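## Task

Pick up the carton marked C36 from the bench and set it down on the counter. Every other carton on the bench has to finish exactly as it was. The carton must not topple or be left leaning, or the task fails. It only counts if the carton stays put on its own, without the robot holding it.

## Robot and tools

ROBOT. A TidyBot++: a wheeled base (0.54 m long, 0.50 m wide, 0.38 m tall) carrying one seven-joint arm with a two-finger gripper. The shoulder sits 0.12 m ahead of the base centre, 0.68 m off the floor. base_camera is fixed on the base (pinhole, 644x364 px). wrist_camera is a fisheye (644x476 px) looking along the hand. The arm begins folded, hand down, poking up to 0.08 m past the base front. Loose objects may occasionally get a brief shove from outside.

FRAMES. Base frame: origin on the floor below the base centre, x forward, y left, z up. hand_pose is reported in it: the point between the finger pads, its z axis along the fingers, its y axis the closing direction. It can be off by 1-2 cm; trust camera images for true position. The odometry frame is the base frame at scene start. base_odometry counts wheel turns (slip looks like travel, drift of a few cm and degrees builds up); heading is positive to the left, -3.142 to 3.142. base_tilt is in degrees, forward and right positive.

execute_actions. Arguments: "actions", a list holding one action or none (none just reports state and images), and optional "cameras" (list of "base_camera", "wrist_camera", "all"; omitted or null means all, [] means none). The one action may contain:
- "base": exactly one key, a relative offset from where the base last reported itself: translate_m (metres, forward positive, -2 to 2), strafe_m (metres, left positive, -2 to 2) or rotate_rad (radians, counter-clockwise from above positive, -6.3 to 6.3). A base move needing over 8.667 s at its top speed is rejected.
- "joints": an object keyed by joint name giving absolute targets in radians for this single arm: joint_1_rad (whole arm about vertical; positive is clockwise from above, opposite to rotate_rad), joint_2_rad shoulder -2.249 to 2.249, joint_3_rad upper-arm roll, joint_4_rad elbow -2.579 to 2.579, joint_5_rad forearm roll, joint_6_rad wrist -2.099 to 2.099, joint_7_rad hand roll (hand down: positive is counter-clockwise from above; at 1.57 fingers open left-right). Roll joints 1,3,5,7 accept any angle but go the short way, so turn in steps under half a revolution. gripper_pos is a fraction, 0 fully open to 1 fully closed; pad gap is roughly 85 x (1 - gripper_pos) mm.
- "speeds": top-speed caps for this action only: translate_m and strafe_m 0.05-0.5 m/s, rotate_rad 0.1-1.57 rad/s (defaults are the maxima).
An unknown key or out-of-range number rejects the call with no motion. An action runs at most 15 s. Joints left out may still be driving toward older targets.

ARM GEOMETRY. Segments: upper arm 0.42 m, forearm 0.31 m, hand 0.31 m to the hand point. With joint_1_rad 0, joint_3_rad 3.14, joint_5_rad 0 the arm stays in the base's x-z plane; tilt from vertical (forward positive) is joint_2 for the upper arm, joint_2 - joint_4 for the forearm, joint_2 - joint_4 - joint_6 for the hand. Forward reach = sum of length x sin(tilt); height above shoulder = sum of length x cos(tilt). A downward hand reaches at most about 0.94 m high, only near the base.

RESULT LINES. base_status and joint_status: "done"; "off_target" (resting away from target, may still push); "contact_stop" / "time_out" (target dropped, holds in place); "not_followed" and "joint command not followed" with a "cause:" line (self-collision check withheld arm targets, which may be retried later; the gripper still moves); "limit_stop_at_motor_heat" (resend the target). Base "done" only means wheels turned, not that it arrived. Gripper at 1 reading "done" means empty; "off_target" means it is holding something. on_its_own lists uncommanded motion. motor_effort gives percent of max, bracketed number is the peak. Warnings: ARM HIT, MOTOR HOT (60 °C), OVER-TEMPERATURE FAULT (75 °C, arm sinks), torque fault (arm frozen 10 s, rest of call skipped). A stop in one call cancels the later calls of that reply.

CORRECTIONS. Friction leaves joints slightly short. To fix, send each joint its previous command plus (wanted angle minus read angle). The arm sags when carrying; never command a loaded joint to its currently read angle.

OTHER TOOLS. wait: "seconds" 0 to 10, no new command, returns state and images. zoom_image: "camera" and "region" [x0, y0, x1, y1] in pixels of that camera's latest image, at most 504x504. read_manual: optional "section" ("licences"), only licence text. finished_scene: "scene" = current scene number; irreversible, reports success, then gives the next task.

AVOID. Bumping or shifting the other cartons; tipping the target carton; dropping or slamming it; driving the base while the arm is snagged above about 0.8 m (robot can tip); hard horizontal pushes with a raised hand; driving the arm into things (torque faults); fingers hitting the floor or counter; holding loads long enough to overheat. Open the gripper and withdraw before finishing so the carton rests on the counter by itself.

Each tool is called after "Request:" as a command line: name --argument value for each argument, lists and objects as JSON in quotes; but a table of rows of numbers goes row by row, as --pt "numbers of a row", without its own name.

## Session

Request:
execute_actions --actions '[]'

Scene clock: 0.00 s.
base_odometry: x=+0.000 y=+0.000 heading=+0.000 (m, m, rad; odometry frame)
base_tilt: forward=-0.4 right=-1.0 (deg)
base_status: not commanded
joint_positions: joint_1_rad=-0.033 joint_2_rad=-0.377 joint_3_rad=+3.133 joint_4_rad=-2.530 joint_5_rad=+0.003 joint_6_rad=-0.864 joint_7_rad=+1.588 gripper_pos=+0.000
joint_status: not commanded
motor_effort: joint_1_rad=-1 joint_2_rad=-1 joint_3_rad=+1 joint_4_rad=+13 joint_5_rad=+0 joint_6_rad=+0 joint_7_rad=+1 (%)
hand_pose: x=+0.2652 y=+0.0063 z=+0.5912 quat_wxyz=(+0.002, +0.998, +0.030, +0.062) (m; base frame)
pictures: base_camera, wrist_camera
Images, in order (width x height): base_camera 644x364, wrist_camera 644x476.

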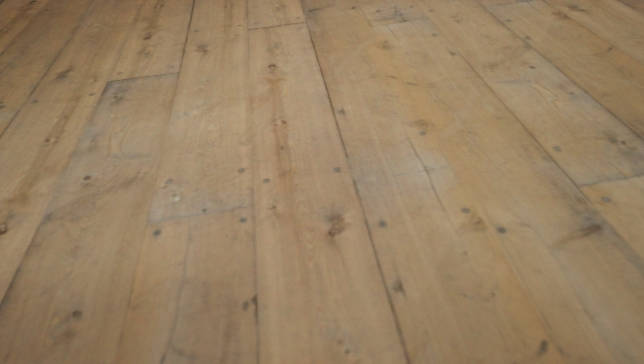

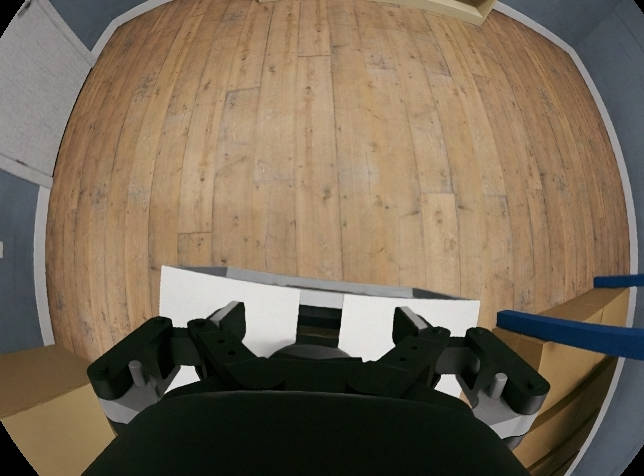

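Request:
execute_actions --actions '[{"joints":{"joint_6_rad":0.4}}]' --cameras '["wrist_camera"]'

Request:
execute_actions --actions '[{"joints":{"joint_1_rad":1.5}}]' --cameras '["wrist_camera"]'

Request:
execute_actions --actions '[{"joints":{"joint_1_rad":3.0}}]' --cameras '["wrist_camera"]'

Scene clock: 8.87 s.
base_odometry: x=+0.000 y=+0.000 heading=+0.000 (m, m, rad; odometry frame)
base_tilt: forward=-0.4 right=-1.0 (deg)
base_status: not commanded
joint_positions: joint_1_rad=-0.033 joint_2_rad=-0.377 joint_3_rad=+3.133 joint_4_rad=-2.530 joint_5_rad=+0.003 joint_6_rad=+0.393 joint_7_rad=+1.588 gripper_pos=+0.000
joint_status: all done
motor_effort: joint_1_rad=-1(0) joint_2_rad=-7(7) joint_3_rad=+1(0) joint_4_rad=+22(22) joint_5_rad=+0(0) joint_6_rad=+9(9) joint_7_rad=+1(1) (%)
hand_pose: x=+0.5318 y=+0.0192 z=+0.8415 quat_wxyz=(-0.006, +0.770, +0.025, +0.637) (m; base frame)
pictures: wrist_camera
Images, in order (width x height): wrist_camera 644x476.

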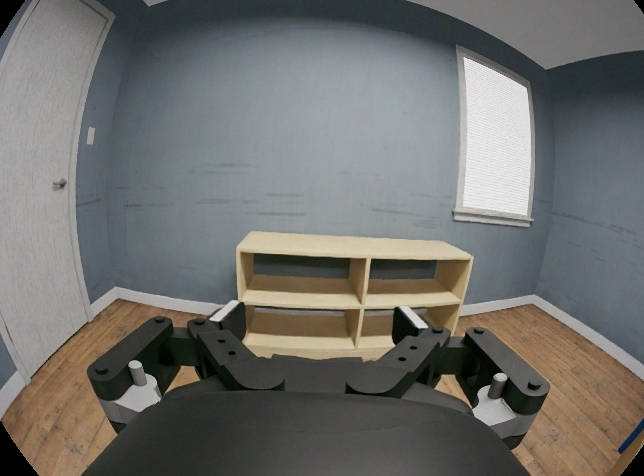

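Scene clock: 11.63 s.
base_odometry: x=+0.000 y=+0.000 heading=+0.000 (m, m, rad; odometry frame)
base_tilt: forward=-0.4 right=-1.0 (deg)
base_status: not commanded
joint_positions: joint_1_rad=+1.476 joint_2_rad=-0.377 joint_3_rad=+3.133 joint_4_rad=-2.530 joint_5_rad=+0.003 joint_6_rad=+0.393 joint_7_rad=+1.588 gripper_pos=+0.000
joint_status: all done
motor_effort: joint_1_rad=+0(1) joint_2_rad=-7(7) joint_3_rad=+1(1) joint_4_rad=+21(21) joint_5_rad=+0(0) joint_6_rad=+9(9) joint_7_rad=+1(1) (%)
hand_pose: x=+0.1634 y=-0.4109 z=+0.8415 quat_wxyz=(+0.432, +0.578, -0.510, +0.468) (m; base frame)
pictures: wrist_camera
Images, in order (width x height): wrist_camera 644x476.

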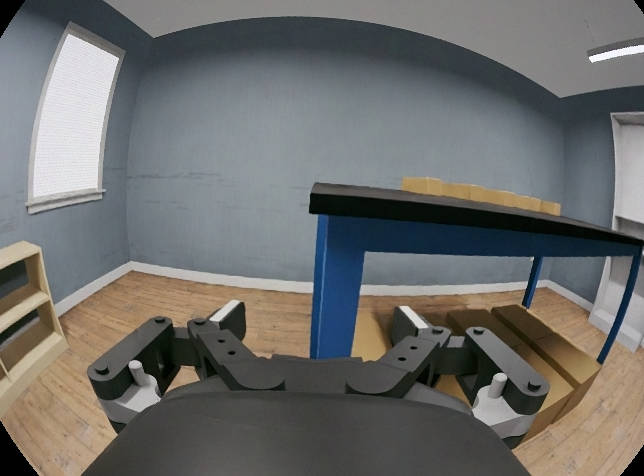

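Scene clock: 14.37 s.
base_odometry: x=+0.000 y=+0.000 heading=+0.000 (m, m, rad; odometry frame)
base_tilt: forward=-0.4 right=-1.0 (deg)
base_status: not commanded
joint_positions: joint_1_rad=+2.976 joint_2_rad=-0.377 joint_3_rad=+3.133 joint_4_rad=-2.530 joint_5_rad=+0.003 joint_6_rad=+0.393 joint_7_rad=+1.588 gripper_pos=+0.000
joint_status: all done
motor_effort: joint_1_rad=+0(1) joint_2_rad=-7(7) joint_3_rad=+0(1) joint_4_rad=+22(22) joint_5_rad=+0(0) joint_6_rad=+9(9) joint_7_rad=+0(0) (%)
hand_pose: x=-0.2877 y=-0.0734 z=+0.8415 quat_wxyz=(+0.635, +0.076, -0.767, +0.048) (m; base frame)
pictures: wrist_camera
Images, in order (width x height): wrist_camera 644x476.

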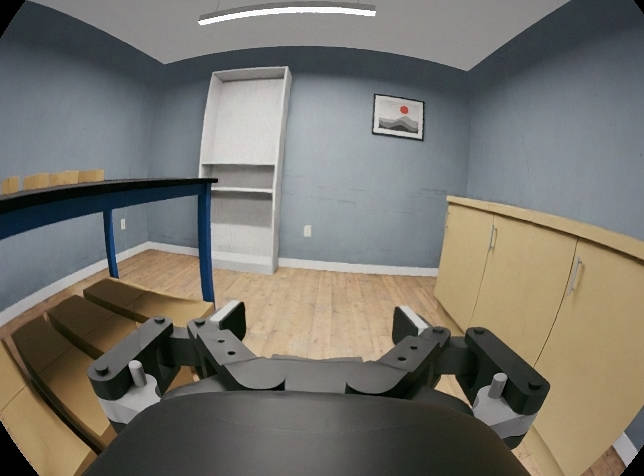

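Request:
execute_actions --actions '[{"joints":{"joint_2_rad":-0.3,"joint_4_rad":-1.0,"joint_6_rad":-1.3}}]' --cameras '[]'

Request:
execute_actions --actions '[{"joints":{"joint_1_rad":2.2}}]' --cameras '["wrist_camera"]'

Scene clock: 26.43 s.
base_odometry: x=+0.000 y=+0.000 heading=+0.000 (m, m, rad; odometry frame)
base_tilt: forward=-0.3 right=-1.1 (deg)
base_status: not commanded
joint_positions: joint_1_rad=+2.976 joint_2_rad=-0.327 joint_3_rad=+3.133 joint_4_rad=-1.023 joint_5_rad=+0.003 joint_6_rad=-1.271 joint_7_rad=+1.588 gripper_pos=+0.000
joint_status: all done
motor_effort: joint_1_rad=+0(0) joint_2_rad=-5(11) joint_3_rad=+1(0) joint_4_rad=+18(25) joint_5_rad=+0(0) joint_6_rad=+9(9) joint_7_rad=+1(0) (%)
hand_pose: x=-0.2291 y=-0.0627 z=+1.2011 quat_wxyz=(+0.552, +0.079, -0.829, +0.040) (m; base frame)
pictures: none
No camera images: the call's "cameras" was empty. Leave "cameras" out to get every camera's image.

Scene clock: 28.50 s.
base_odometry: x=+0.000 y=+0.000 heading=+0.000 (m, m, rad; odometry frame)
base_tilt: forward=-0.4 right=-1.0 (deg)
base_status: not commanded
joint_positions: joint_1_rad=+2.224 joint_2_rad=-0.327 joint_3_rad=+3.133 joint_4_rad=-1.023 joint_5_rad=+0.003 joint_6_rad=-1.271 joint_7_rad=+1.588 gripper_pos=+0.000
joint_status: all done
motor_effort: joint_1_rad=+0(1) joint_2_rad=-4(5) joint_3_rad=+1(1) joint_4_rad=+17(17) joint_5_rad=+0(0) joint_6_rad=+8(9) joint_7_rad=+0(0) (%)
hand_pose: x=-0.0923 y=-0.2837 z=+1.2011 quat_wxyz=(+0.499, +0.378, -0.742, +0.241) (m; base frame)
pictures: wrist_camera
Images, in order (width x height): wrist_camera 644x476.

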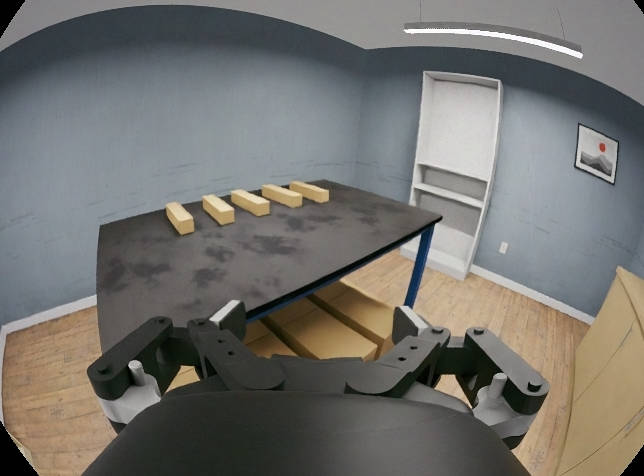

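Request:
zoom_image --camera "wrist_camera" --region '[140, 160, 350, 260]'

Region (140, 160, 350, 260) of wrist_camera's 644x476 image, scaled by 2.400; it fills the top 240 rows of this view, and the rest is white.

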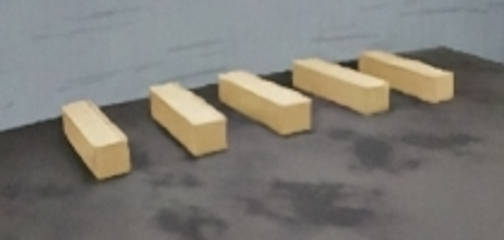

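Request:
execute_actions --actions '[{"base":{"translate_m":0.6},"joints":{"joint_1_rad":2.0}}]'

Request:
execute_actions --actions '[{"base":{"strafe_m":-1.0},"joints":{"joint_1_rad":2.9}}]'

Scene clock: 51.37 s.
base_odometry: x=+0.600 y=+0.000 heading=+0.000 (m, m, rad; odometry frame)
base_tilt: forward=-0.3 right=-1.0 (deg)
base_status: done
joint_positions: joint_1_rad=+2.024 joint_2_rad=-0.317 joint_3_rad=+3.133 joint_4_rad=-1.023 joint_5_rad=+0.003 joint_6_rad=-1.272 joint_7_rad=+1.588 gripper_pos=+0.000
joint_status: all done
motor_effort: joint_1_rad=+0(1) joint_2_rad=-5(7) joint_3_rad=+0(2) joint_4_rad=+18(18) joint_5_rad=+0(1) joint_6_rad=+9(9) joint_7_rad=+1(0) (%)
hand_pose: x=-0.0337 y=-0.3245 z=+1.1973 quat_wxyz=(+0.468, +0.452, -0.703, +0.287) (m; base frame)
pictures: base_camera, wrist_camera
Images, in order (width x height): base_camera 644x364, wrist_camera 644x476.

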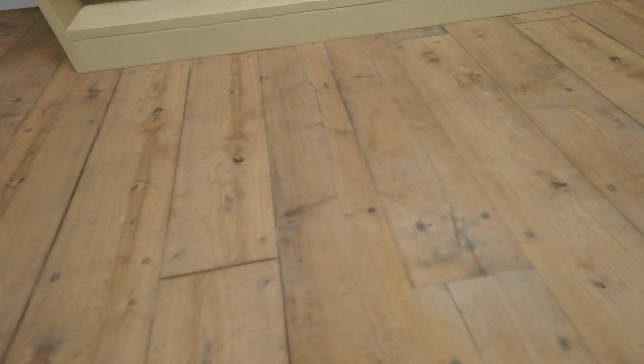

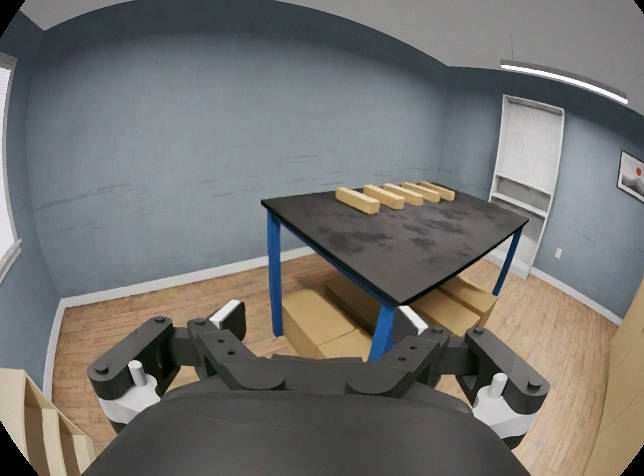

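Scene clock: 54.73 s.
base_odometry: x=+0.601 y=-1.000 heading=+0.000 (m, m, rad; odometry frame)
base_tilt: forward=-0.3 right=-1.0 (deg)
base_status: done
joint_positions: joint_1_rad=+2.876 joint_2_rad=-0.316 joint_3_rad=+3.133 joint_4_rad=-1.022 joint_5_rad=+0.003 joint_6_rad=-1.273 joint_7_rad=+1.588 gripper_pos=+0.000
joint_status: all done
motor_effort: joint_1_rad=-1(0) joint_2_rad=-5(6) joint_3_rad=+1(2) joint_4_rad=+18(18) joint_5_rad=+0(1) joint_6_rad=+9(9) joint_7_rad=+0(0) (%)
hand_pose: x=-0.2259 y=-0.0986 z=+1.1973 quat_wxyz=(+0.545, +0.121, -0.827, +0.068) (m; base frame)
pictures: base_camera, wrist_camera
Images, in order (width x height): base_camera 644x364, wrist_camera 644x476.

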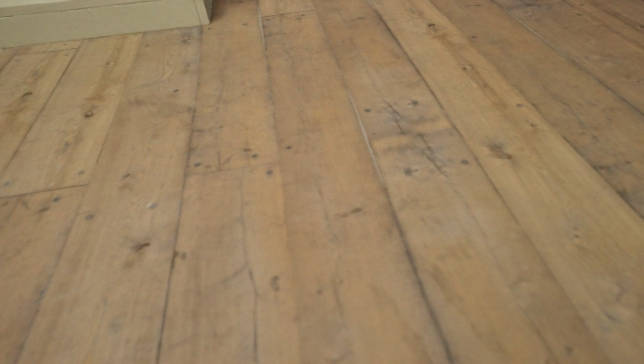

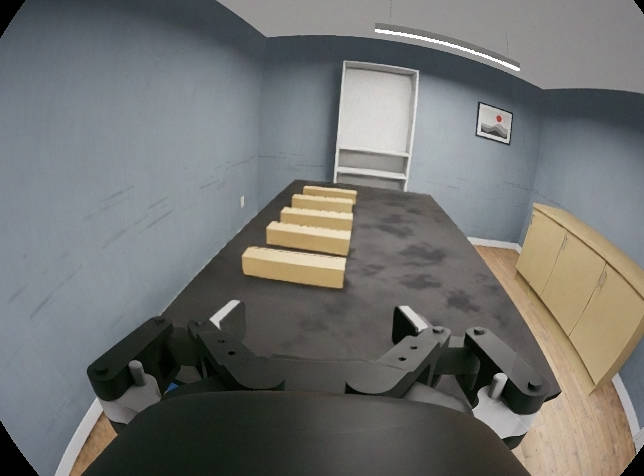

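Request:
execute_actions --actions '[{"base":{"strafe_m":-0.5},"joints":{"joint_1_rad":3.5,"joint_6_rad":-1.5}}]'

Scene clock: 59.57 s.
base_odometry: x=+0.601 y=-1.500 heading=-0.001 (m, m, rad; odometry frame)
base_tilt: forward=-0.3 right=-1.1 (deg)
base_status: done
joint_positions: joint_1_rad=+3.475 joint_2_rad=-0.310 joint_3_rad=+3.133 joint_4_rad=-1.020 joint_5_rad=+0.004 joint_6_rad=-1.471 joint_7_rad=+1.588 gripper_pos=+0.000
joint_status: all done
motor_effort: joint_1_rad=+0(2) joint_2_rad=-5(12) joint_3_rad=+0(6) joint_4_rad=+17(19) joint_5_rad=+0(3) joint_6_rad=+8(9) joint_7_rad=+0(1) (%)
hand_pose: x=-0.1955 y=+0.1046 z=+1.1425 quat_wxyz=(+0.455, -0.136, -0.876, -0.082) (m; base frame)
pictures: base_camera, wrist_camera
Images, in order (width x height): base_camera 644x364, wrist_camera 644x476.

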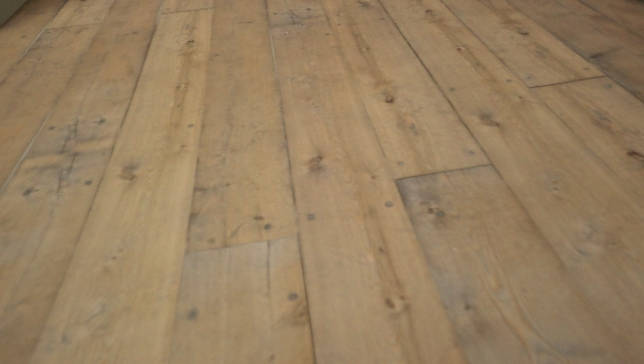

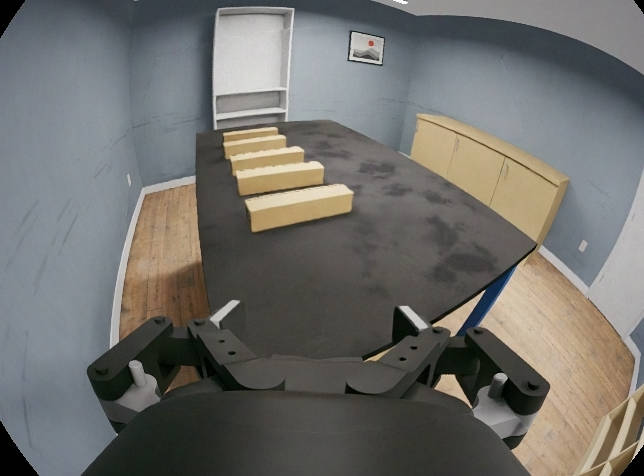

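Request:
zoom_image --camera "wrist_camera" --region '[200, 110, 370, 240]'

Region (200, 110, 370, 240) of wrist_camera's 644x476 image, scaled by 2.965; it fills the top 385 rows of this view, and the rest is white.

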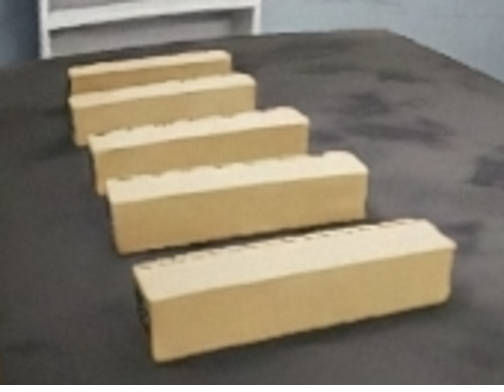

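Request:
execute_actions --actions '[{"base":{"rotate_rad":0.13}}]' --cameras '[]'

Request:
execute_actions --actions '[{"base":{"strafe_m":-0.5},"joints":{"joint_1_rad":4.2}}]'

Scene clock: 84.27 s.
base_odometry: x=+0.602 y=-1.499 heading=+0.123 (m, m, rad; odometry frame)
base_tilt: forward=-0.4 right=-1.1 (deg)
base_status: rotate_rad time_out (by the wheels' count: +0.123 of +0.130)
joint_positions: joint_1_rad=+3.476 joint_2_rad=-0.310 joint_3_rad=+3.133 joint_4_rad=-1.020 joint_5_rad=+0.004 joint_6_rad=-1.471 joint_7_rad=+1.588 gripper_pos=+0.000
joint_status: not commanded
motor_effort: joint_1_rad=+0(1) joint_2_rad=-5(7) joint_3_rad=+0(2) joint_4_rad=+17(18) joint_5_rad=+0(1) joint_6_rad=+8(8) joint_7_rad=+1(1) (%)
hand_pose: x=-0.1955 y=+0.1048 z=+1.1425 quat_wxyz=(+0.455, -0.136, -0.876, -0.082) (m; base frame)
pictures: none
No camera images: the call's "cameras" was empty. Leave "cameras" out to get every camera's image.

not run: a stop came earlier in this reply.

Request:
execute_actions --actions '[{"base":{"strafe_m":-0.5},"joints":{"joint_1_rad":4.0}}]'

Scene clock: 88.73 s.
base_odometry: x=+0.664 y=-1.995 heading=+0.123 (m, m, rad; odometry frame)
base_tilt: forward=-0.4 right=-1.0 (deg)
base_status: done
joint_positions: joint_1_rad=+3.975 joint_2_rad=-0.310 joint_3_rad=+3.133 joint_4_rad=-1.020 joint_5_rad=+0.004 joint_6_rad=-1.472 joint_7_rad=+1.588 gripper_pos=+0.000
joint_status: all done
motor_effort: joint_1_rad=+0(1) joint_2_rad=-4(8) joint_3_rad=+1(2) joint_4_rad=+17(18) joint_5_rad=+0(1) joint_6_rad=+8(8) joint_7_rad=+0(0) (%)
hand_pose: x=-0.1067 y=+0.2425 z=+1.1424 quat_wxyz=(+0.420, -0.349, -0.815, -0.191) (m; base frame)
pictures: base_camera, wrist_camera
Images, in order (width x height): base_camera 644x364, wrist_camera 644x476.

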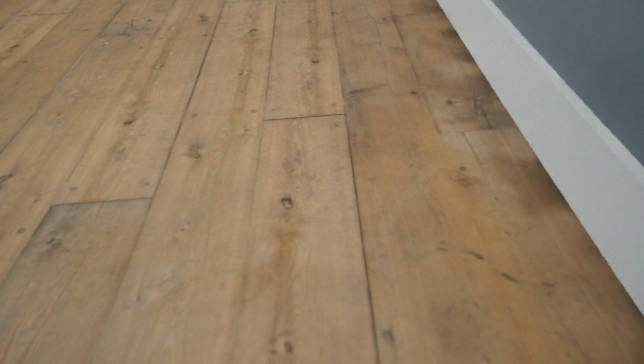

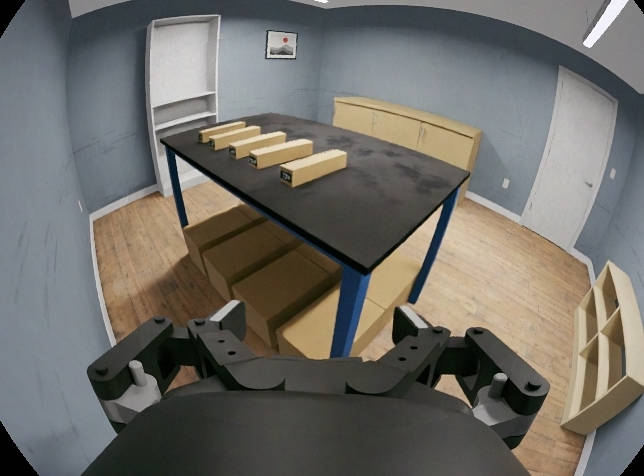

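Request:
execute_actions --actions '[{"base":{"strafe_m":0.1},"joints":{"joint_1_rad":4.4}}]' --cameras '[]'

Request:
execute_actions --actions '[{"base":{"translate_m":-0.6},"joints":{"joint_1_rad":4.3}}]'

Scene clock: 99.27 s.
base_odometry: x=+0.651 y=-1.896 heading=+0.124 (m, m, rad; odometry frame)
base_tilt: forward=-0.4 right=-1.1 (deg)
base_status: done
joint_positions: joint_1_rad=+4.376 joint_2_rad=-0.303 joint_3_rad=+3.133 joint_4_rad=-1.020 joint_5_rad=+0.004 joint_6_rad=-1.473 joint_7_rad=+1.588 gripper_pos=+0.000
joint_status: all done
motor_effort: joint_1_rad=+0(0) joint_2_rad=-6(9) joint_3_rad=+1(2) joint_4_rad=+17(18) joint_5_rad=+0(1) joint_6_rad=+8(8) joint_7_rad=+0(0) (%)
hand_pose: x=+0.0047 y=+0.3143 z=+1.1399 quat_wxyz=(+0.371, -0.505, -0.731, -0.269) (m; base frame)
pictures: none
No camera images: the call's "cameras" was empty. Leave "cameras" out to get every camera's image.

Scene clock: 101.90 s.
base_odometry: x=+0.056 y=-1.971 heading=+0.124 (m, m, rad; odometry frame)
base_tilt: forward=-0.4 right=-1.1 (deg)
base_status: done
joint_positions: joint_1_rad=+4.319 joint_2_rad=-0.303 joint_3_rad=+3.133 joint_4_rad=-1.020 joint_5_rad=+0.004 joint_6_rad=-1.473 joint_7_rad=+1.588 gripper_pos=+0.000
joint_status: all done
motor_effort: joint_1_rad=+0(1) joint_2_rad=-5(8) joint_3_rad=+0(3) joint_4_rad=+17(18) joint_5_rad=+0(2) joint_6_rad=+8(8) joint_7_rad=+0(0) (%)
hand_pose: x=-0.0130 y=+0.3072 z=+1.1399 quat_wxyz=(+0.378, -0.484, -0.745, -0.259) (m; base frame)
pictures: base_camera, wrist_camera
Images, in order (width x height): base_camera 644x364, wrist_camera 644x476.

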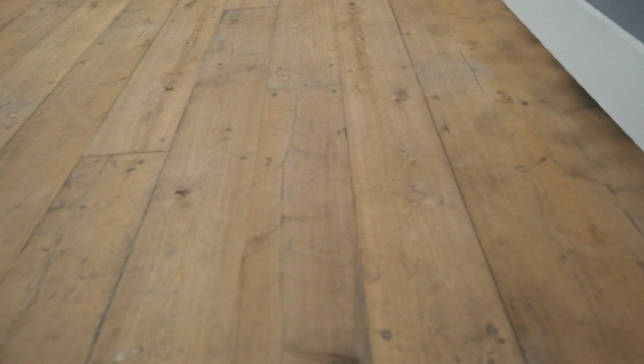

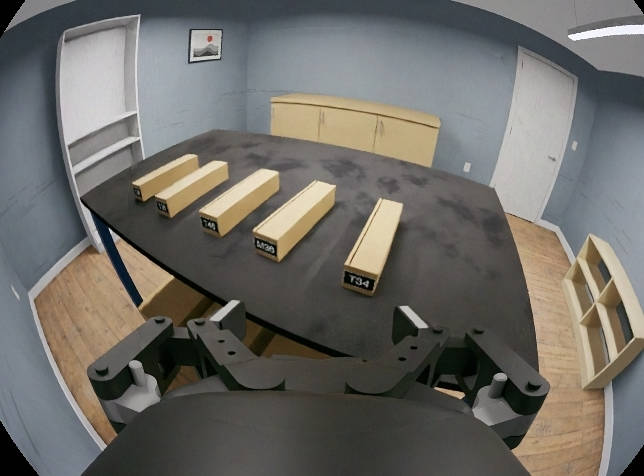

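Request:
zoom_image --camera "wrist_camera" --region '[120, 150, 290, 270]'

Region (120, 150, 290, 270) of wrist_camera's 644x476 image, scaled by 2.965; it fills the top 356 rows of this view, and the rest is white.

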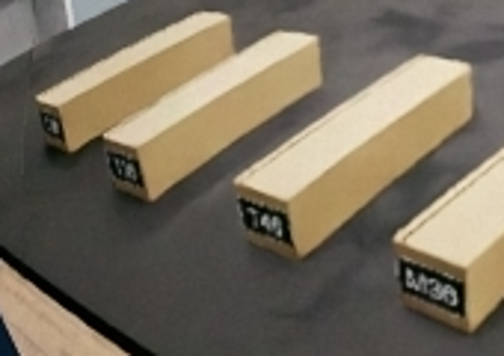

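Request:
execute_actions --actions '[{"base":{"translate_m":-0.78},"joints":{"joint_1_rad":4.71}}]'

Scene clock: 114.87 s.
base_odometry: x=-0.718 y=-2.068 heading=+0.125 (m, m, rad; odometry frame)
base_tilt: forward=-0.3 right=-1.1 (deg)
base_status: done
joint_positions: joint_1_rad=+4.686 joint_2_rad=-0.303 joint_3_rad=+3.133 joint_4_rad=-1.020 joint_5_rad=+0.004 joint_6_rad=-1.473 joint_7_rad=+1.588 gripper_pos=+0.000
joint_status: all done
motor_effort: joint_1_rad=+0(0) joint_2_rad=-5(5) joint_3_rad=+1(2) joint_4_rad=+17(17) joint_5_rad=+0(1) joint_6_rad=+8(8) joint_7_rad=+1(1) (%)
hand_pose: x=+0.1060 y=+0.3341 z=+1.1398 quat_wxyz=(+0.325, -0.612, -0.645, -0.323) (m; base frame)
pictures: base_camera, wrist_camera
Images, in order (width x height): base_camera 644x364, wrist_camera 644x476.

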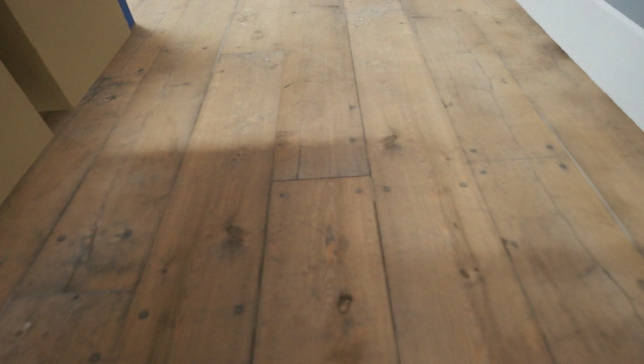

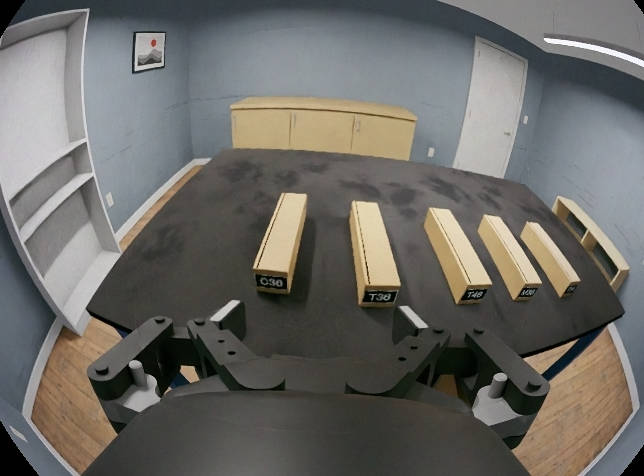

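Request:
zoom_image --camera "wrist_camera" --region '[230, 240, 420, 320]'

Region (230, 240, 420, 320) of wrist_camera's 644x476 image, scaled by 2.653; it fills the top 212 rows of this view, and the rest is white.

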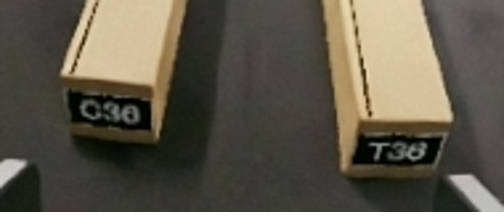

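Request:
execute_actions --actions '[{"base":{"translate_m":-0.105}}]' --cameras '[]'

Request:
execute_actions --actions '[{"base":{"strafe_m":-0.06},"joints":{"joint_1_rad":4.735,"joint_2_rad":0.30,"joint_4_rad":-0.70,"joint_6_rad":-1.56}}]'

Scene clock: 151.00 s.
base_odometry: x=-0.823 y=-2.081 heading=+0.125 (m, m, rad; odometry frame)
base_tilt: forward=-0.3 right=-1.1 (deg)
base_status: done
joint_positions: joint_1_rad=+4.686 joint_2_rad=-0.303 joint_3_rad=+3.133 joint_4_rad=-1.020 joint_5_rad=+0.004 joint_6_rad=-1.473 joint_7_rad=+1.588 gripper_pos=+0.000
joint_status: not commanded
motor_effort: joint_1_rad=-1(1) joint_2_rad=-5(5) joint_3_rad=+1(3) joint_4_rad=+17(17) joint_5_rad=+0(1) joint_6_rad=+8(8) joint_7_rad=+0(0) (%)
hand_pose: x=+0.1061 y=+0.3341 z=+1.1398 quat_wxyz=(+0.325, -0.612, -0.644, -0.323) (m; base frame)
pictures: none
No camera images: the call's "cameras" was empty. Leave "cameras" out to get every camera's image.

Scene clock: 153.03 s.
base_odometry: x=-0.816 y=-2.140 heading=+0.125 (m, m, rad; odometry frame)
base_tilt: forward=-0.3 right=-1.0 (deg)
base_status: done
joint_positions: joint_1_rad=+4.708 joint_2_rad=+0.303 joint_3_rad=+3.133 joint_4_rad=-0.727 joint_5_rad=+0.004 joint_6_rad=-1.529 joint_7_rad=+1.588 gripper_pos=+0.000
joint_status: all done
motor_effort: joint_1_rad=+0(0) joint_2_rad=-31(34) joint_3_rad=+0(0) joint_4_rad=+19(21) joint_5_rad=+0(0) joint_6_rad=+6(9) joint_7_rad=+0(0) (%)
hand_pose: x=+0.1126 y=+0.5660 z=+0.9856 quat_wxyz=(+0.202, -0.668, -0.687, -0.204) (m; base frame)
pictures: base_camera, wrist_camera
Images, in order (width x height): base_camera 644x364, wrist_camera 644x476.

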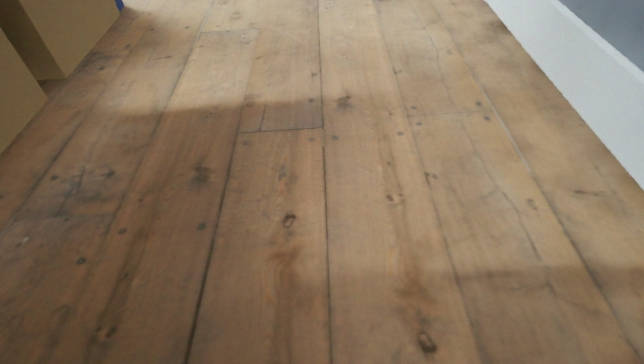

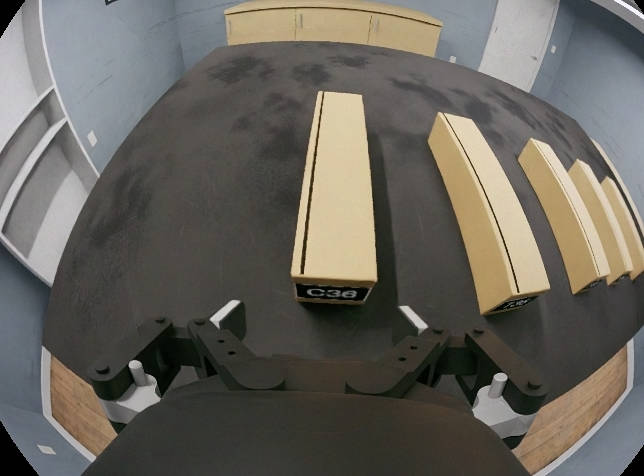

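Request:
execute_actions --actions '[{"joints":{"joint_2_rad":0.335,"joint_4_rad":-0.82,"joint_6_rad":-1.38}}]' --cameras '["wrist_camera"]'

Scene clock: 165.67 s.
base_odometry: x=-0.816 y=-2.140 heading=+0.125 (m, m, rad; odometry frame)
base_tilt: forward=-0.3 right=-1.1 (deg)
base_status: not commanded
joint_positions: joint_1_rad=+4.708 joint_2_rad=+0.319 joint_3_rad=+3.133 joint_4_rad=-0.798 joint_5_rad=+0.004 joint_6_rad=-1.406 joint_7_rad=+1.588 gripper_pos=+0.000
joint_status: all done
motor_effort: joint_1_rad=+0(1) joint_2_rad=-33(34) joint_3_rad=+0(0) joint_4_rad=+21(20) joint_5_rad=+0(0) joint_6_rad=+6(6) joint_7_rad=+0(0) (%)
hand_pose: x=+0.1123 y=+0.5949 z=+0.9653 quat_wxyz=(+0.214, -0.664, -0.683, -0.216) (m; base frame)
pictures: wrist_camera
Images, in order (width x height): wrist_camera 644x476.

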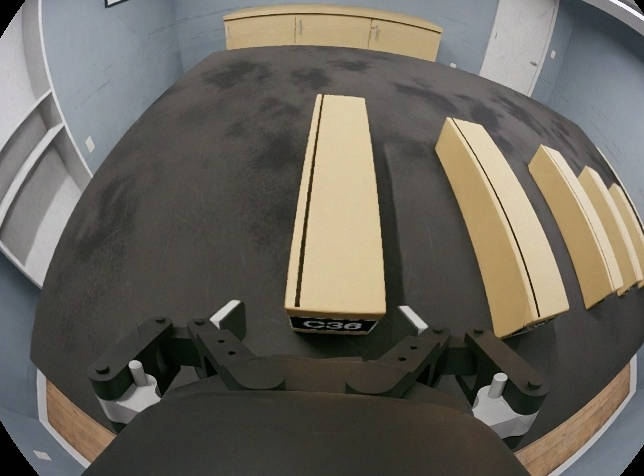

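Request:
execute_actions --actions '[{"base":{"translate_m":0.01},"joints":{"joint_2_rad":0.36,"joint_4_rad":-0.845,"joint_6_rad":-1.357}}]' --cameras '["wrist_camera"]'

Scene clock: 169.40 s.
base_odometry: x=-0.806 y=-2.139 heading=+0.125 (m, m, rad; odometry frame)
base_tilt: forward=-0.4 right=-1.0 (deg)
base_status: done
joint_positions: joint_1_rad=+4.719 joint_2_rad=+0.341 joint_3_rad=+3.133 joint_4_rad=-0.820 joint_5_rad=+0.004 joint_6_rad=-1.387 joint_7_rad=+1.588 gripper_pos=+0.000
joint_status: all done
motor_effort: joint_1_rad=+0(3) joint_2_rad=-34(34) joint_3_rad=+0(1) joint_4_rad=+20(21) joint_5_rad=+0(1) joint_6_rad=+5(6) joint_7_rad=+1(0) (%)
hand_pose: x=+0.1183 y=+0.6030 z=+0.9459 quat_wxyz=(+0.205, -0.670, -0.682, -0.209) (m; base frame)
pictures: wrist_camera
Images, in order (width x height): wrist_camera 644x476.

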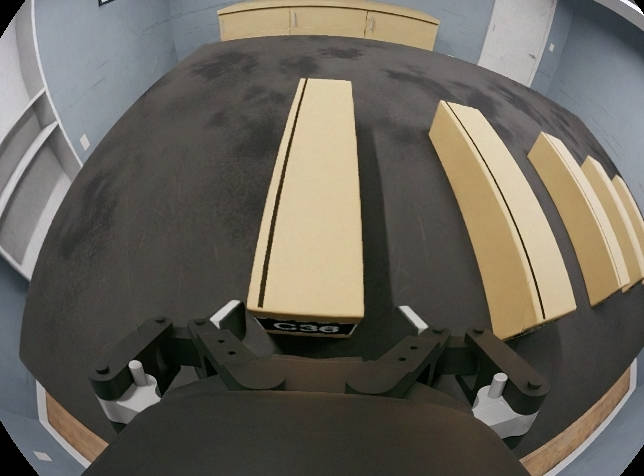

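Request:
execute_actions --actions '[{"base":{"translate_m":-0.008}}]' --cameras '["wrist_camera"]'

Request:
execute_actions --actions '[{"base":{"strafe_m":0.06},"speeds":{"strafe_m":0.05}}]' --cameras '["wrist_camera"]'

Scene clock: 177.57 s.
base_odometry: x=-0.813 y=-2.140 heading=+0.125 (m, m, rad; odometry frame)
base_tilt: forward=-0.4 right=-1.1 (deg)
base_status: done
joint_positions: joint_1_rad=+4.721 joint_2_rad=+0.341 joint_3_rad=+3.133 joint_4_rad=-0.820 joint_5_rad=+0.004 joint_6_rad=-1.386 joint_7_rad=+1.588 gripper_pos=+0.000
joint_status: not commanded
motor_effort: joint_1_rad=+0(3) joint_2_rad=-33(36) joint_3_rad=+0(2) joint_4_rad=+21(22) joint_5_rad=+0(1) joint_6_rad=+5(6) joint_7_rad=+0(1) (%)
hand_pose: x=+0.1197 y=+0.6032 z=+0.9457 quat_wxyz=(+0.205, -0.671, -0.681, -0.209) (m; base frame)
pictures: wrist_camera
Images, in order (width x height): wrist_camera 644x476.

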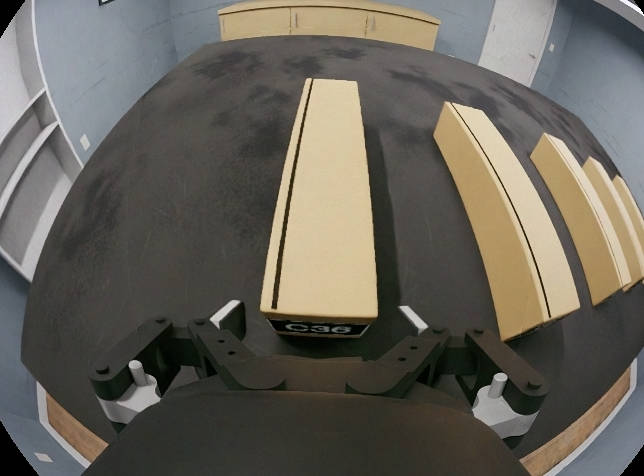

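Scene clock: 179.23 s.
base_odometry: x=-0.821 y=-2.081 heading=+0.125 (m, m, rad; odometry frame)
base_tilt: forward=-0.3 right=-1.1 (deg)
base_status: done
joint_positions: joint_1_rad=+4.721 joint_2_rad=+0.345 joint_3_rad=+3.133 joint_4_rad=-0.821 joint_5_rad=+0.004 joint_6_rad=-1.385 joint_7_rad=+1.588 gripper_pos=+0.000
joint_status: not commanded
motor_effort: joint_1_rad=+0(1) joint_2_rad=-35(37) joint_3_rad=-1(1) joint_4_rad=+21(22) joint_5_rad=+0(1) joint_6_rad=+5(6) joint_7_rad=+0(1) (%)
hand_pose: x=+0.1197 y=+0.6045 z=+0.9434 quat_wxyz=(+0.204, -0.671, -0.682, -0.208) (m; base frame)
pictures: wrist_camera
Images, in order (width x height): wrist_camera 644x476.

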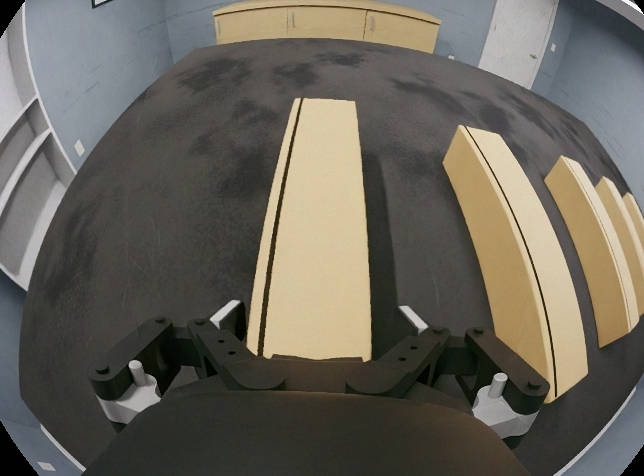

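Request:
execute_actions --actions '[{"base":{"strafe_m":0.07},"speeds":{"strafe_m":0.05}}]'

Scene clock: 183.80 s.
base_odometry: x=-0.829 y=-2.011 heading=+0.124 (m, m, rad; odometry frame)
base_tilt: forward=-0.3 right=-1.1 (deg)
base_status: done
joint_positions: joint_1_rad=+4.721 joint_2_rad=+0.347 joint_3_rad=+3.133 joint_4_rad=-0.821 joint_5_rad=+0.004 joint_6_rad=-1.384 joint_7_rad=+1.588 gripper_pos=+0.000
joint_status: not commanded
motor_effort: joint_1_rad=+0(1) joint_2_rad=-34(37) joint_3_rad=+0(1) joint_4_rad=+21(21) joint_5_rad=+0(0) joint_6_rad=+5(6) joint_7_rad=+1(1) (%)
hand_pose: x=+0.1198 y=+0.6053 z=+0.9420 quat_wxyz=(+0.203, -0.671, -0.682, -0.207) (m; base frame)
pictures: base_camera, wrist_camera
Images, in order (width x height): base_camera 644x364, wrist_camera 644x476.

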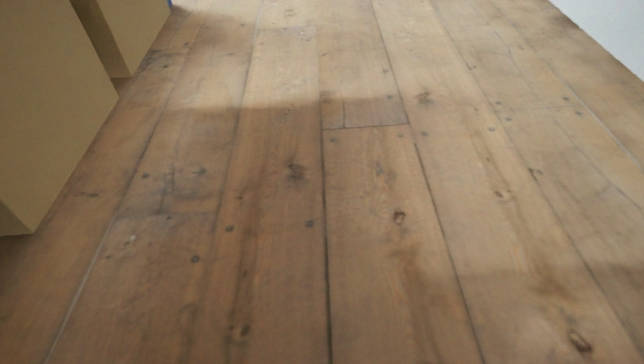

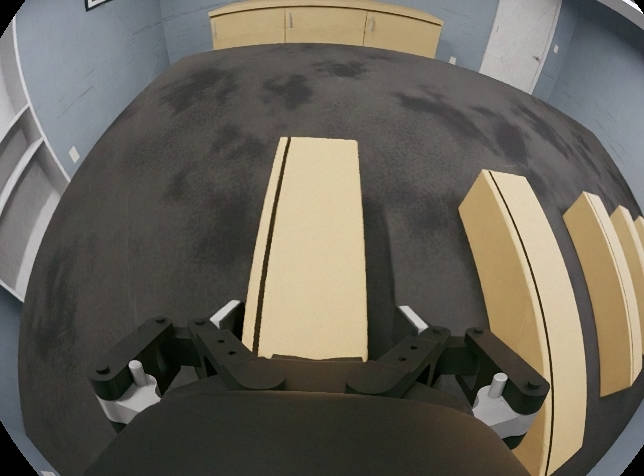

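Request:
execute_actions --actions '[{"joints":{"gripper_pos":1.0}}]' --cameras '["wrist_camera"]'

Request:
execute_actions --actions '[{"joints":{"joint_2_rad":0.22,"joint_4_rad":-0.80,"joint_6_rad":-1.50}}]' --cameras '["wrist_camera"]'

Scene clock: 189.90 s.
base_odometry: x=-0.829 y=-2.011 heading=+0.124 (m, m, rad; odometry frame)
base_tilt: forward=-0.4 right=-1.1 (deg)
base_status: not commanded
joint_positions: joint_1_rad=+4.721 joint_2_rad=+0.347 joint_3_rad=+3.133 joint_4_rad=-0.821 joint_5_rad=+0.004 joint_6_rad=-1.383 joint_7_rad=+1.588 gripper_pos=+0.350
joint_status: gripper_pos off_target (ended at +0.350, target +1.000)
motor_effort: joint_1_rad=+0(1) joint_2_rad=-31(34) joint_3_rad=+0(0) joint_4_rad=+19(21) joint_5_rad=+0(0) joint_6_rad=+5(5) joint_7_rad=+0(0) (%)
hand_pose: x=+0.1198 y=+0.6056 z=+0.9425 quat_wxyz=(+0.204, -0.671, -0.682, -0.208) (m; base frame)
pictures: wrist_camera
Images, in order (width x height): wrist_camera 644x476.

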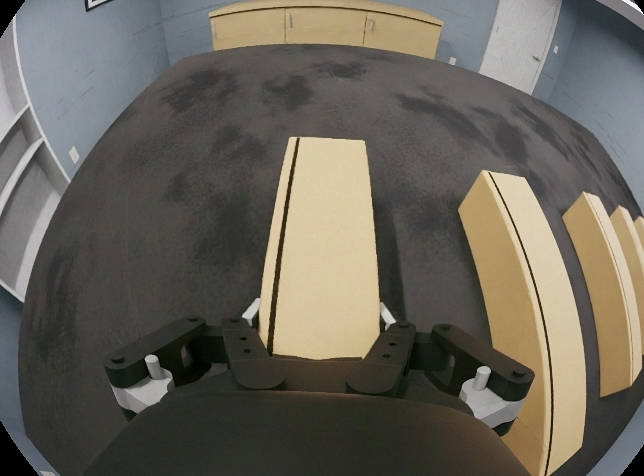

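Scene clock: 191.07 s.
base_odometry: x=-0.829 y=-2.011 heading=+0.124 (m, m, rad; odometry frame)
base_tilt: forward=-0.4 right=-1.1 (deg)
base_status: not commanded
joint_positions: joint_1_rad=+4.721 joint_2_rad=+0.228 joint_3_rad=+3.133 joint_4_rad=-0.819 joint_5_rad=+0.004 joint_6_rad=-1.475 joint_7_rad=+1.588 gripper_pos=+0.350
joint_status: all done
motor_effort: joint_1_rad=+0(1) joint_2_rad=-28(38) joint_3_rad=+0(0) joint_4_rad=+20(22) joint_5_rad=+0(0) joint_6_rad=+6(6) joint_7_rad=+0(1) (%)
hand_pose: x=+0.1194 y=+0.5478 z=+0.9956 quat_wxyz=(+0.213, -0.668, -0.679, -0.218) (m; base frame)
pictures: wrist_camera
Images, in order (width x height): wrist_camera 644x476.

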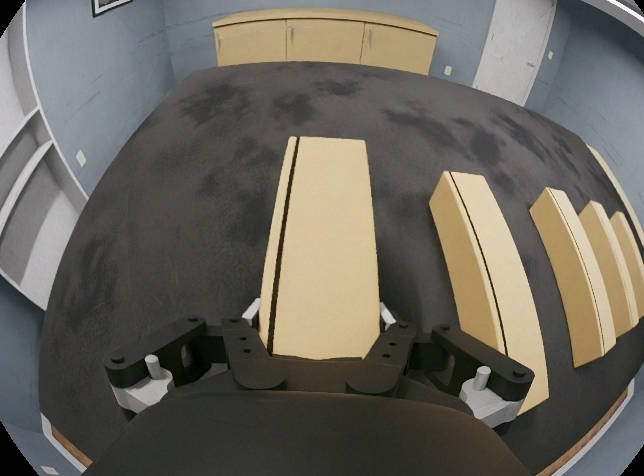

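Request:
execute_actions --actions '[{"joints":{"joint_2_rad":-0.12,"joint_4_rad":-0.9,"joint_6_rad":-1.62}}]' --cameras '["wrist_camera"]'

Request:
execute_actions --actions '[{"base":{"strafe_m":-0.08},"joints":{"joint_1_rad":6.28}}]' --cameras '["wrist_camera"]'

Request:
execute_actions --actions '[{"base":{"translate_m":1.5}}]'

Scene clock: 205.30 s.
base_odometry: x=-0.829 y=-2.011 heading=+0.124 (m, m, rad; odometry frame)
base_tilt: forward=-0.4 right=-1.0 (deg)
base_status: not commanded
joint_positions: joint_1_rad=+4.721 joint_2_rad=-0.124 joint_3_rad=+3.133 joint_4_rad=-0.875 joint_5_rad=+0.004 joint_6_rad=-1.594 joint_7_rad=+1.588 gripper_pos=+0.350
joint_status: all done
motor_effort: joint_1_rad=+0(0) joint_2_rad=-12(32) joint_3_rad=+0(0) joint_4_rad=+18(21) joint_5_rad=+0(0) joint_6_rad=+7(8) joint_7_rad=+1(0) (%)
hand_pose: x=+0.1183 y=+0.3850 z=+1.1114 quat_wxyz=(+0.270, -0.647, -0.657, -0.278) (m; base frame)
pictures: wrist_camera
Images, in order (width x height): wrist_camera 644x476.

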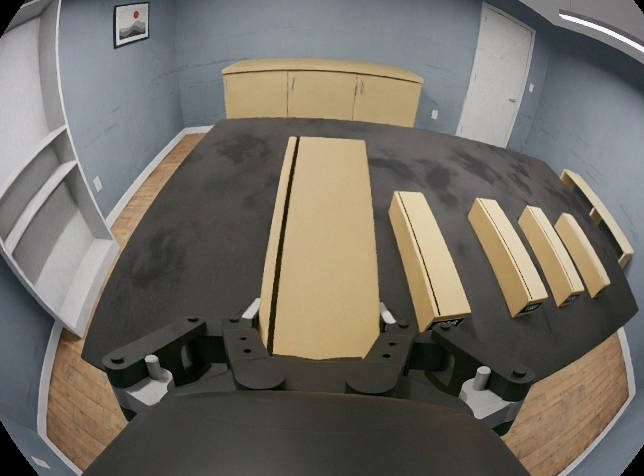

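Scene clock: 208.07 s.
base_odometry: x=-0.819 y=-2.091 heading=+0.124 (m, m, rad; odometry frame)
base_tilt: forward=-0.3 right=-1.1 (deg)
base_status: done
joint_positions: joint_1_rad=+6.256 joint_2_rad=-0.125 joint_3_rad=+3.133 joint_4_rad=-0.879 joint_5_rad=+0.004 joint_6_rad=-1.595 joint_7_rad=+1.588 gripper_pos=+0.350
joint_status: all done
motor_effort: joint_1_rad=-1(1) joint_2_rad=-12(17) joint_3_rad=+0(1) joint_4_rad=+18(19) joint_5_rad=+0(1) joint_6_rad=+7(8) joint_7_rad=+0(1) (%)
hand_pose: x=+0.5031 y=+0.0143 z=+1.1100 quat_wxyz=(+0.001, -0.922, -0.024, -0.386) (m; base frame)
pictures: wrist_camera
Images, in order (width x height): wrist_camera 644x476.

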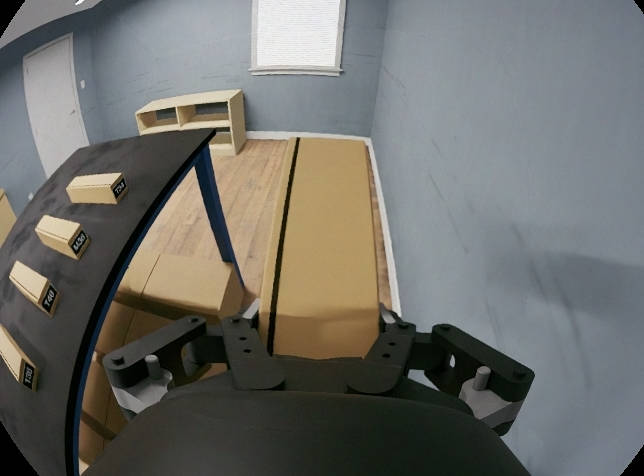

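Scene clock: 212.43 s.
base_odometry: x=+0.669 y=-1.903 heading=+0.125 (m, m, rad; odometry frame)
base_tilt: forward=-0.3 right=-1.1 (deg)
base_status: done
joint_positions: joint_1_rad=+6.256 joint_2_rad=-0.122 joint_3_rad=+3.133 joint_4_rad=-0.880 joint_5_rad=+0.004 joint_6_rad=-1.596 joint_7_rad=+1.588 gripper_pos=+0.350
joint_status: not commanded
motor_effort: joint_1_rad=+0(0) joint_2_rad=-14(16) joint_3_rad=+0(0) joint_4_rad=+18(18) joint_5_rad=+0(0) joint_6_rad=+7(8) joint_7_rad=+0(0) (%)
hand_pose: x=+0.5041 y=+0.0143 z=+1.1079 quat_wxyz=(+0.001, -0.923, -0.024, -0.383) (m; base frame)
pictures: base_camera, wrist_camera
Images, in order (width x height): base_camera 644x364, wrist_camera 644x476.

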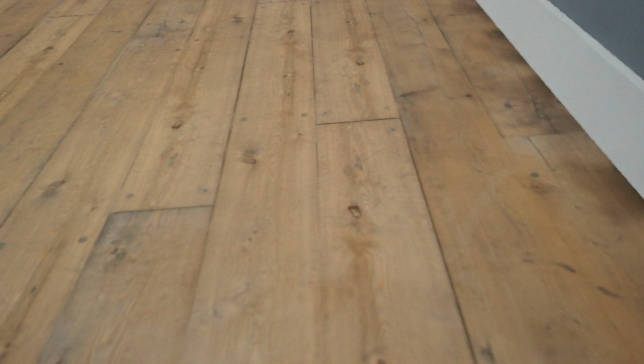

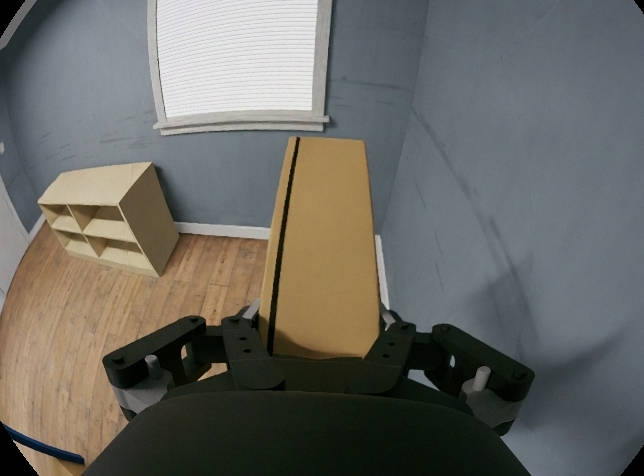

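Request:
execute_actions --actions '[{"base":{"strafe_m":1.65}}]' --cameras '[]'

Request:
execute_actions --actions '[{"joints":{"joint_1_rad":4.4}}]'

Scene clock: 221.83 s.
base_odometry: x=+0.465 y=-0.266 heading=+0.124 (m, m, rad; odometry frame)
base_tilt: forward=-0.3 right=-1.0 (deg)
base_status: done
joint_positions: joint_1_rad=+6.259 joint_2_rad=-0.122 joint_3_rad=+3.133 joint_4_rad=-0.880 joint_5_rad=+0.004 joint_6_rad=-1.596 joint_7_rad=+1.588 gripper_pos=+0.350
joint_status: not commanded
motor_effort: joint_1_rad=-1(1) joint_2_rad=-12(13) joint_3_rad=+1(2) joint_4_rad=+17(18) joint_5_rad=+0(1) joint_6_rad=+7(7) joint_7_rad=+1(0) (%)
hand_pose: x=+0.5042 y=+0.0135 z=+1.1078 quat_wxyz=(+0.001, -0.923, -0.023, -0.383) (m; base frame)
pictures: none
No camera images: the call's "cameras" was empty. Leave "cameras" out to get every camera's image.

Scene clock: 224.87 s.
base_odometry: x=+0.465 y=-0.266 heading=+0.124 (m, m, rad; odometry frame)
base_tilt: forward=-0.4 right=-1.1 (deg)
base_status: not commanded
joint_positions: joint_1_rad=+4.424 joint_2_rad=-0.122 joint_3_rad=+3.133 joint_4_rad=-0.880 joint_5_rad=+0.004 joint_6_rad=-1.596 joint_7_rad=+1.588 gripper_pos=+0.350
joint_status: all done
motor_effort: joint_1_rad=+0(1) joint_2_rad=-12(14) joint_3_rad=+0(1) joint_4_rad=+17(18) joint_5_rad=+0(0) joint_6_rad=+7(7) joint_7_rad=+1(0) (%)
hand_pose: x=+0.0054 y=+0.3683 z=+1.1078 quat_wxyz=(+0.305, -0.543, -0.747, -0.232) (m; base frame)
pictures: base_camera, wrist_camera
Images, in order (width x height): base_camera 644x364, wrist_camera 644x476.

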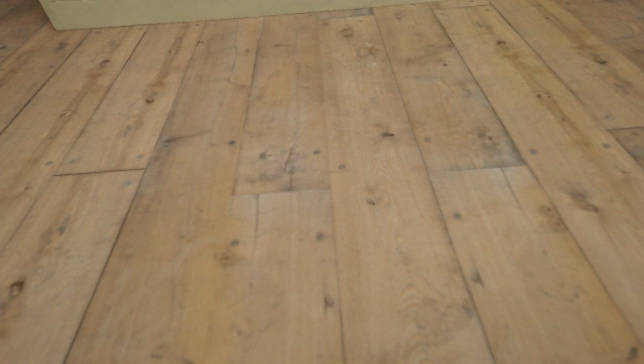

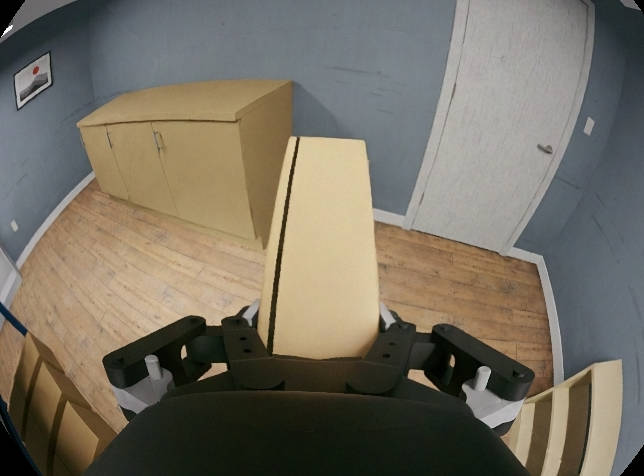

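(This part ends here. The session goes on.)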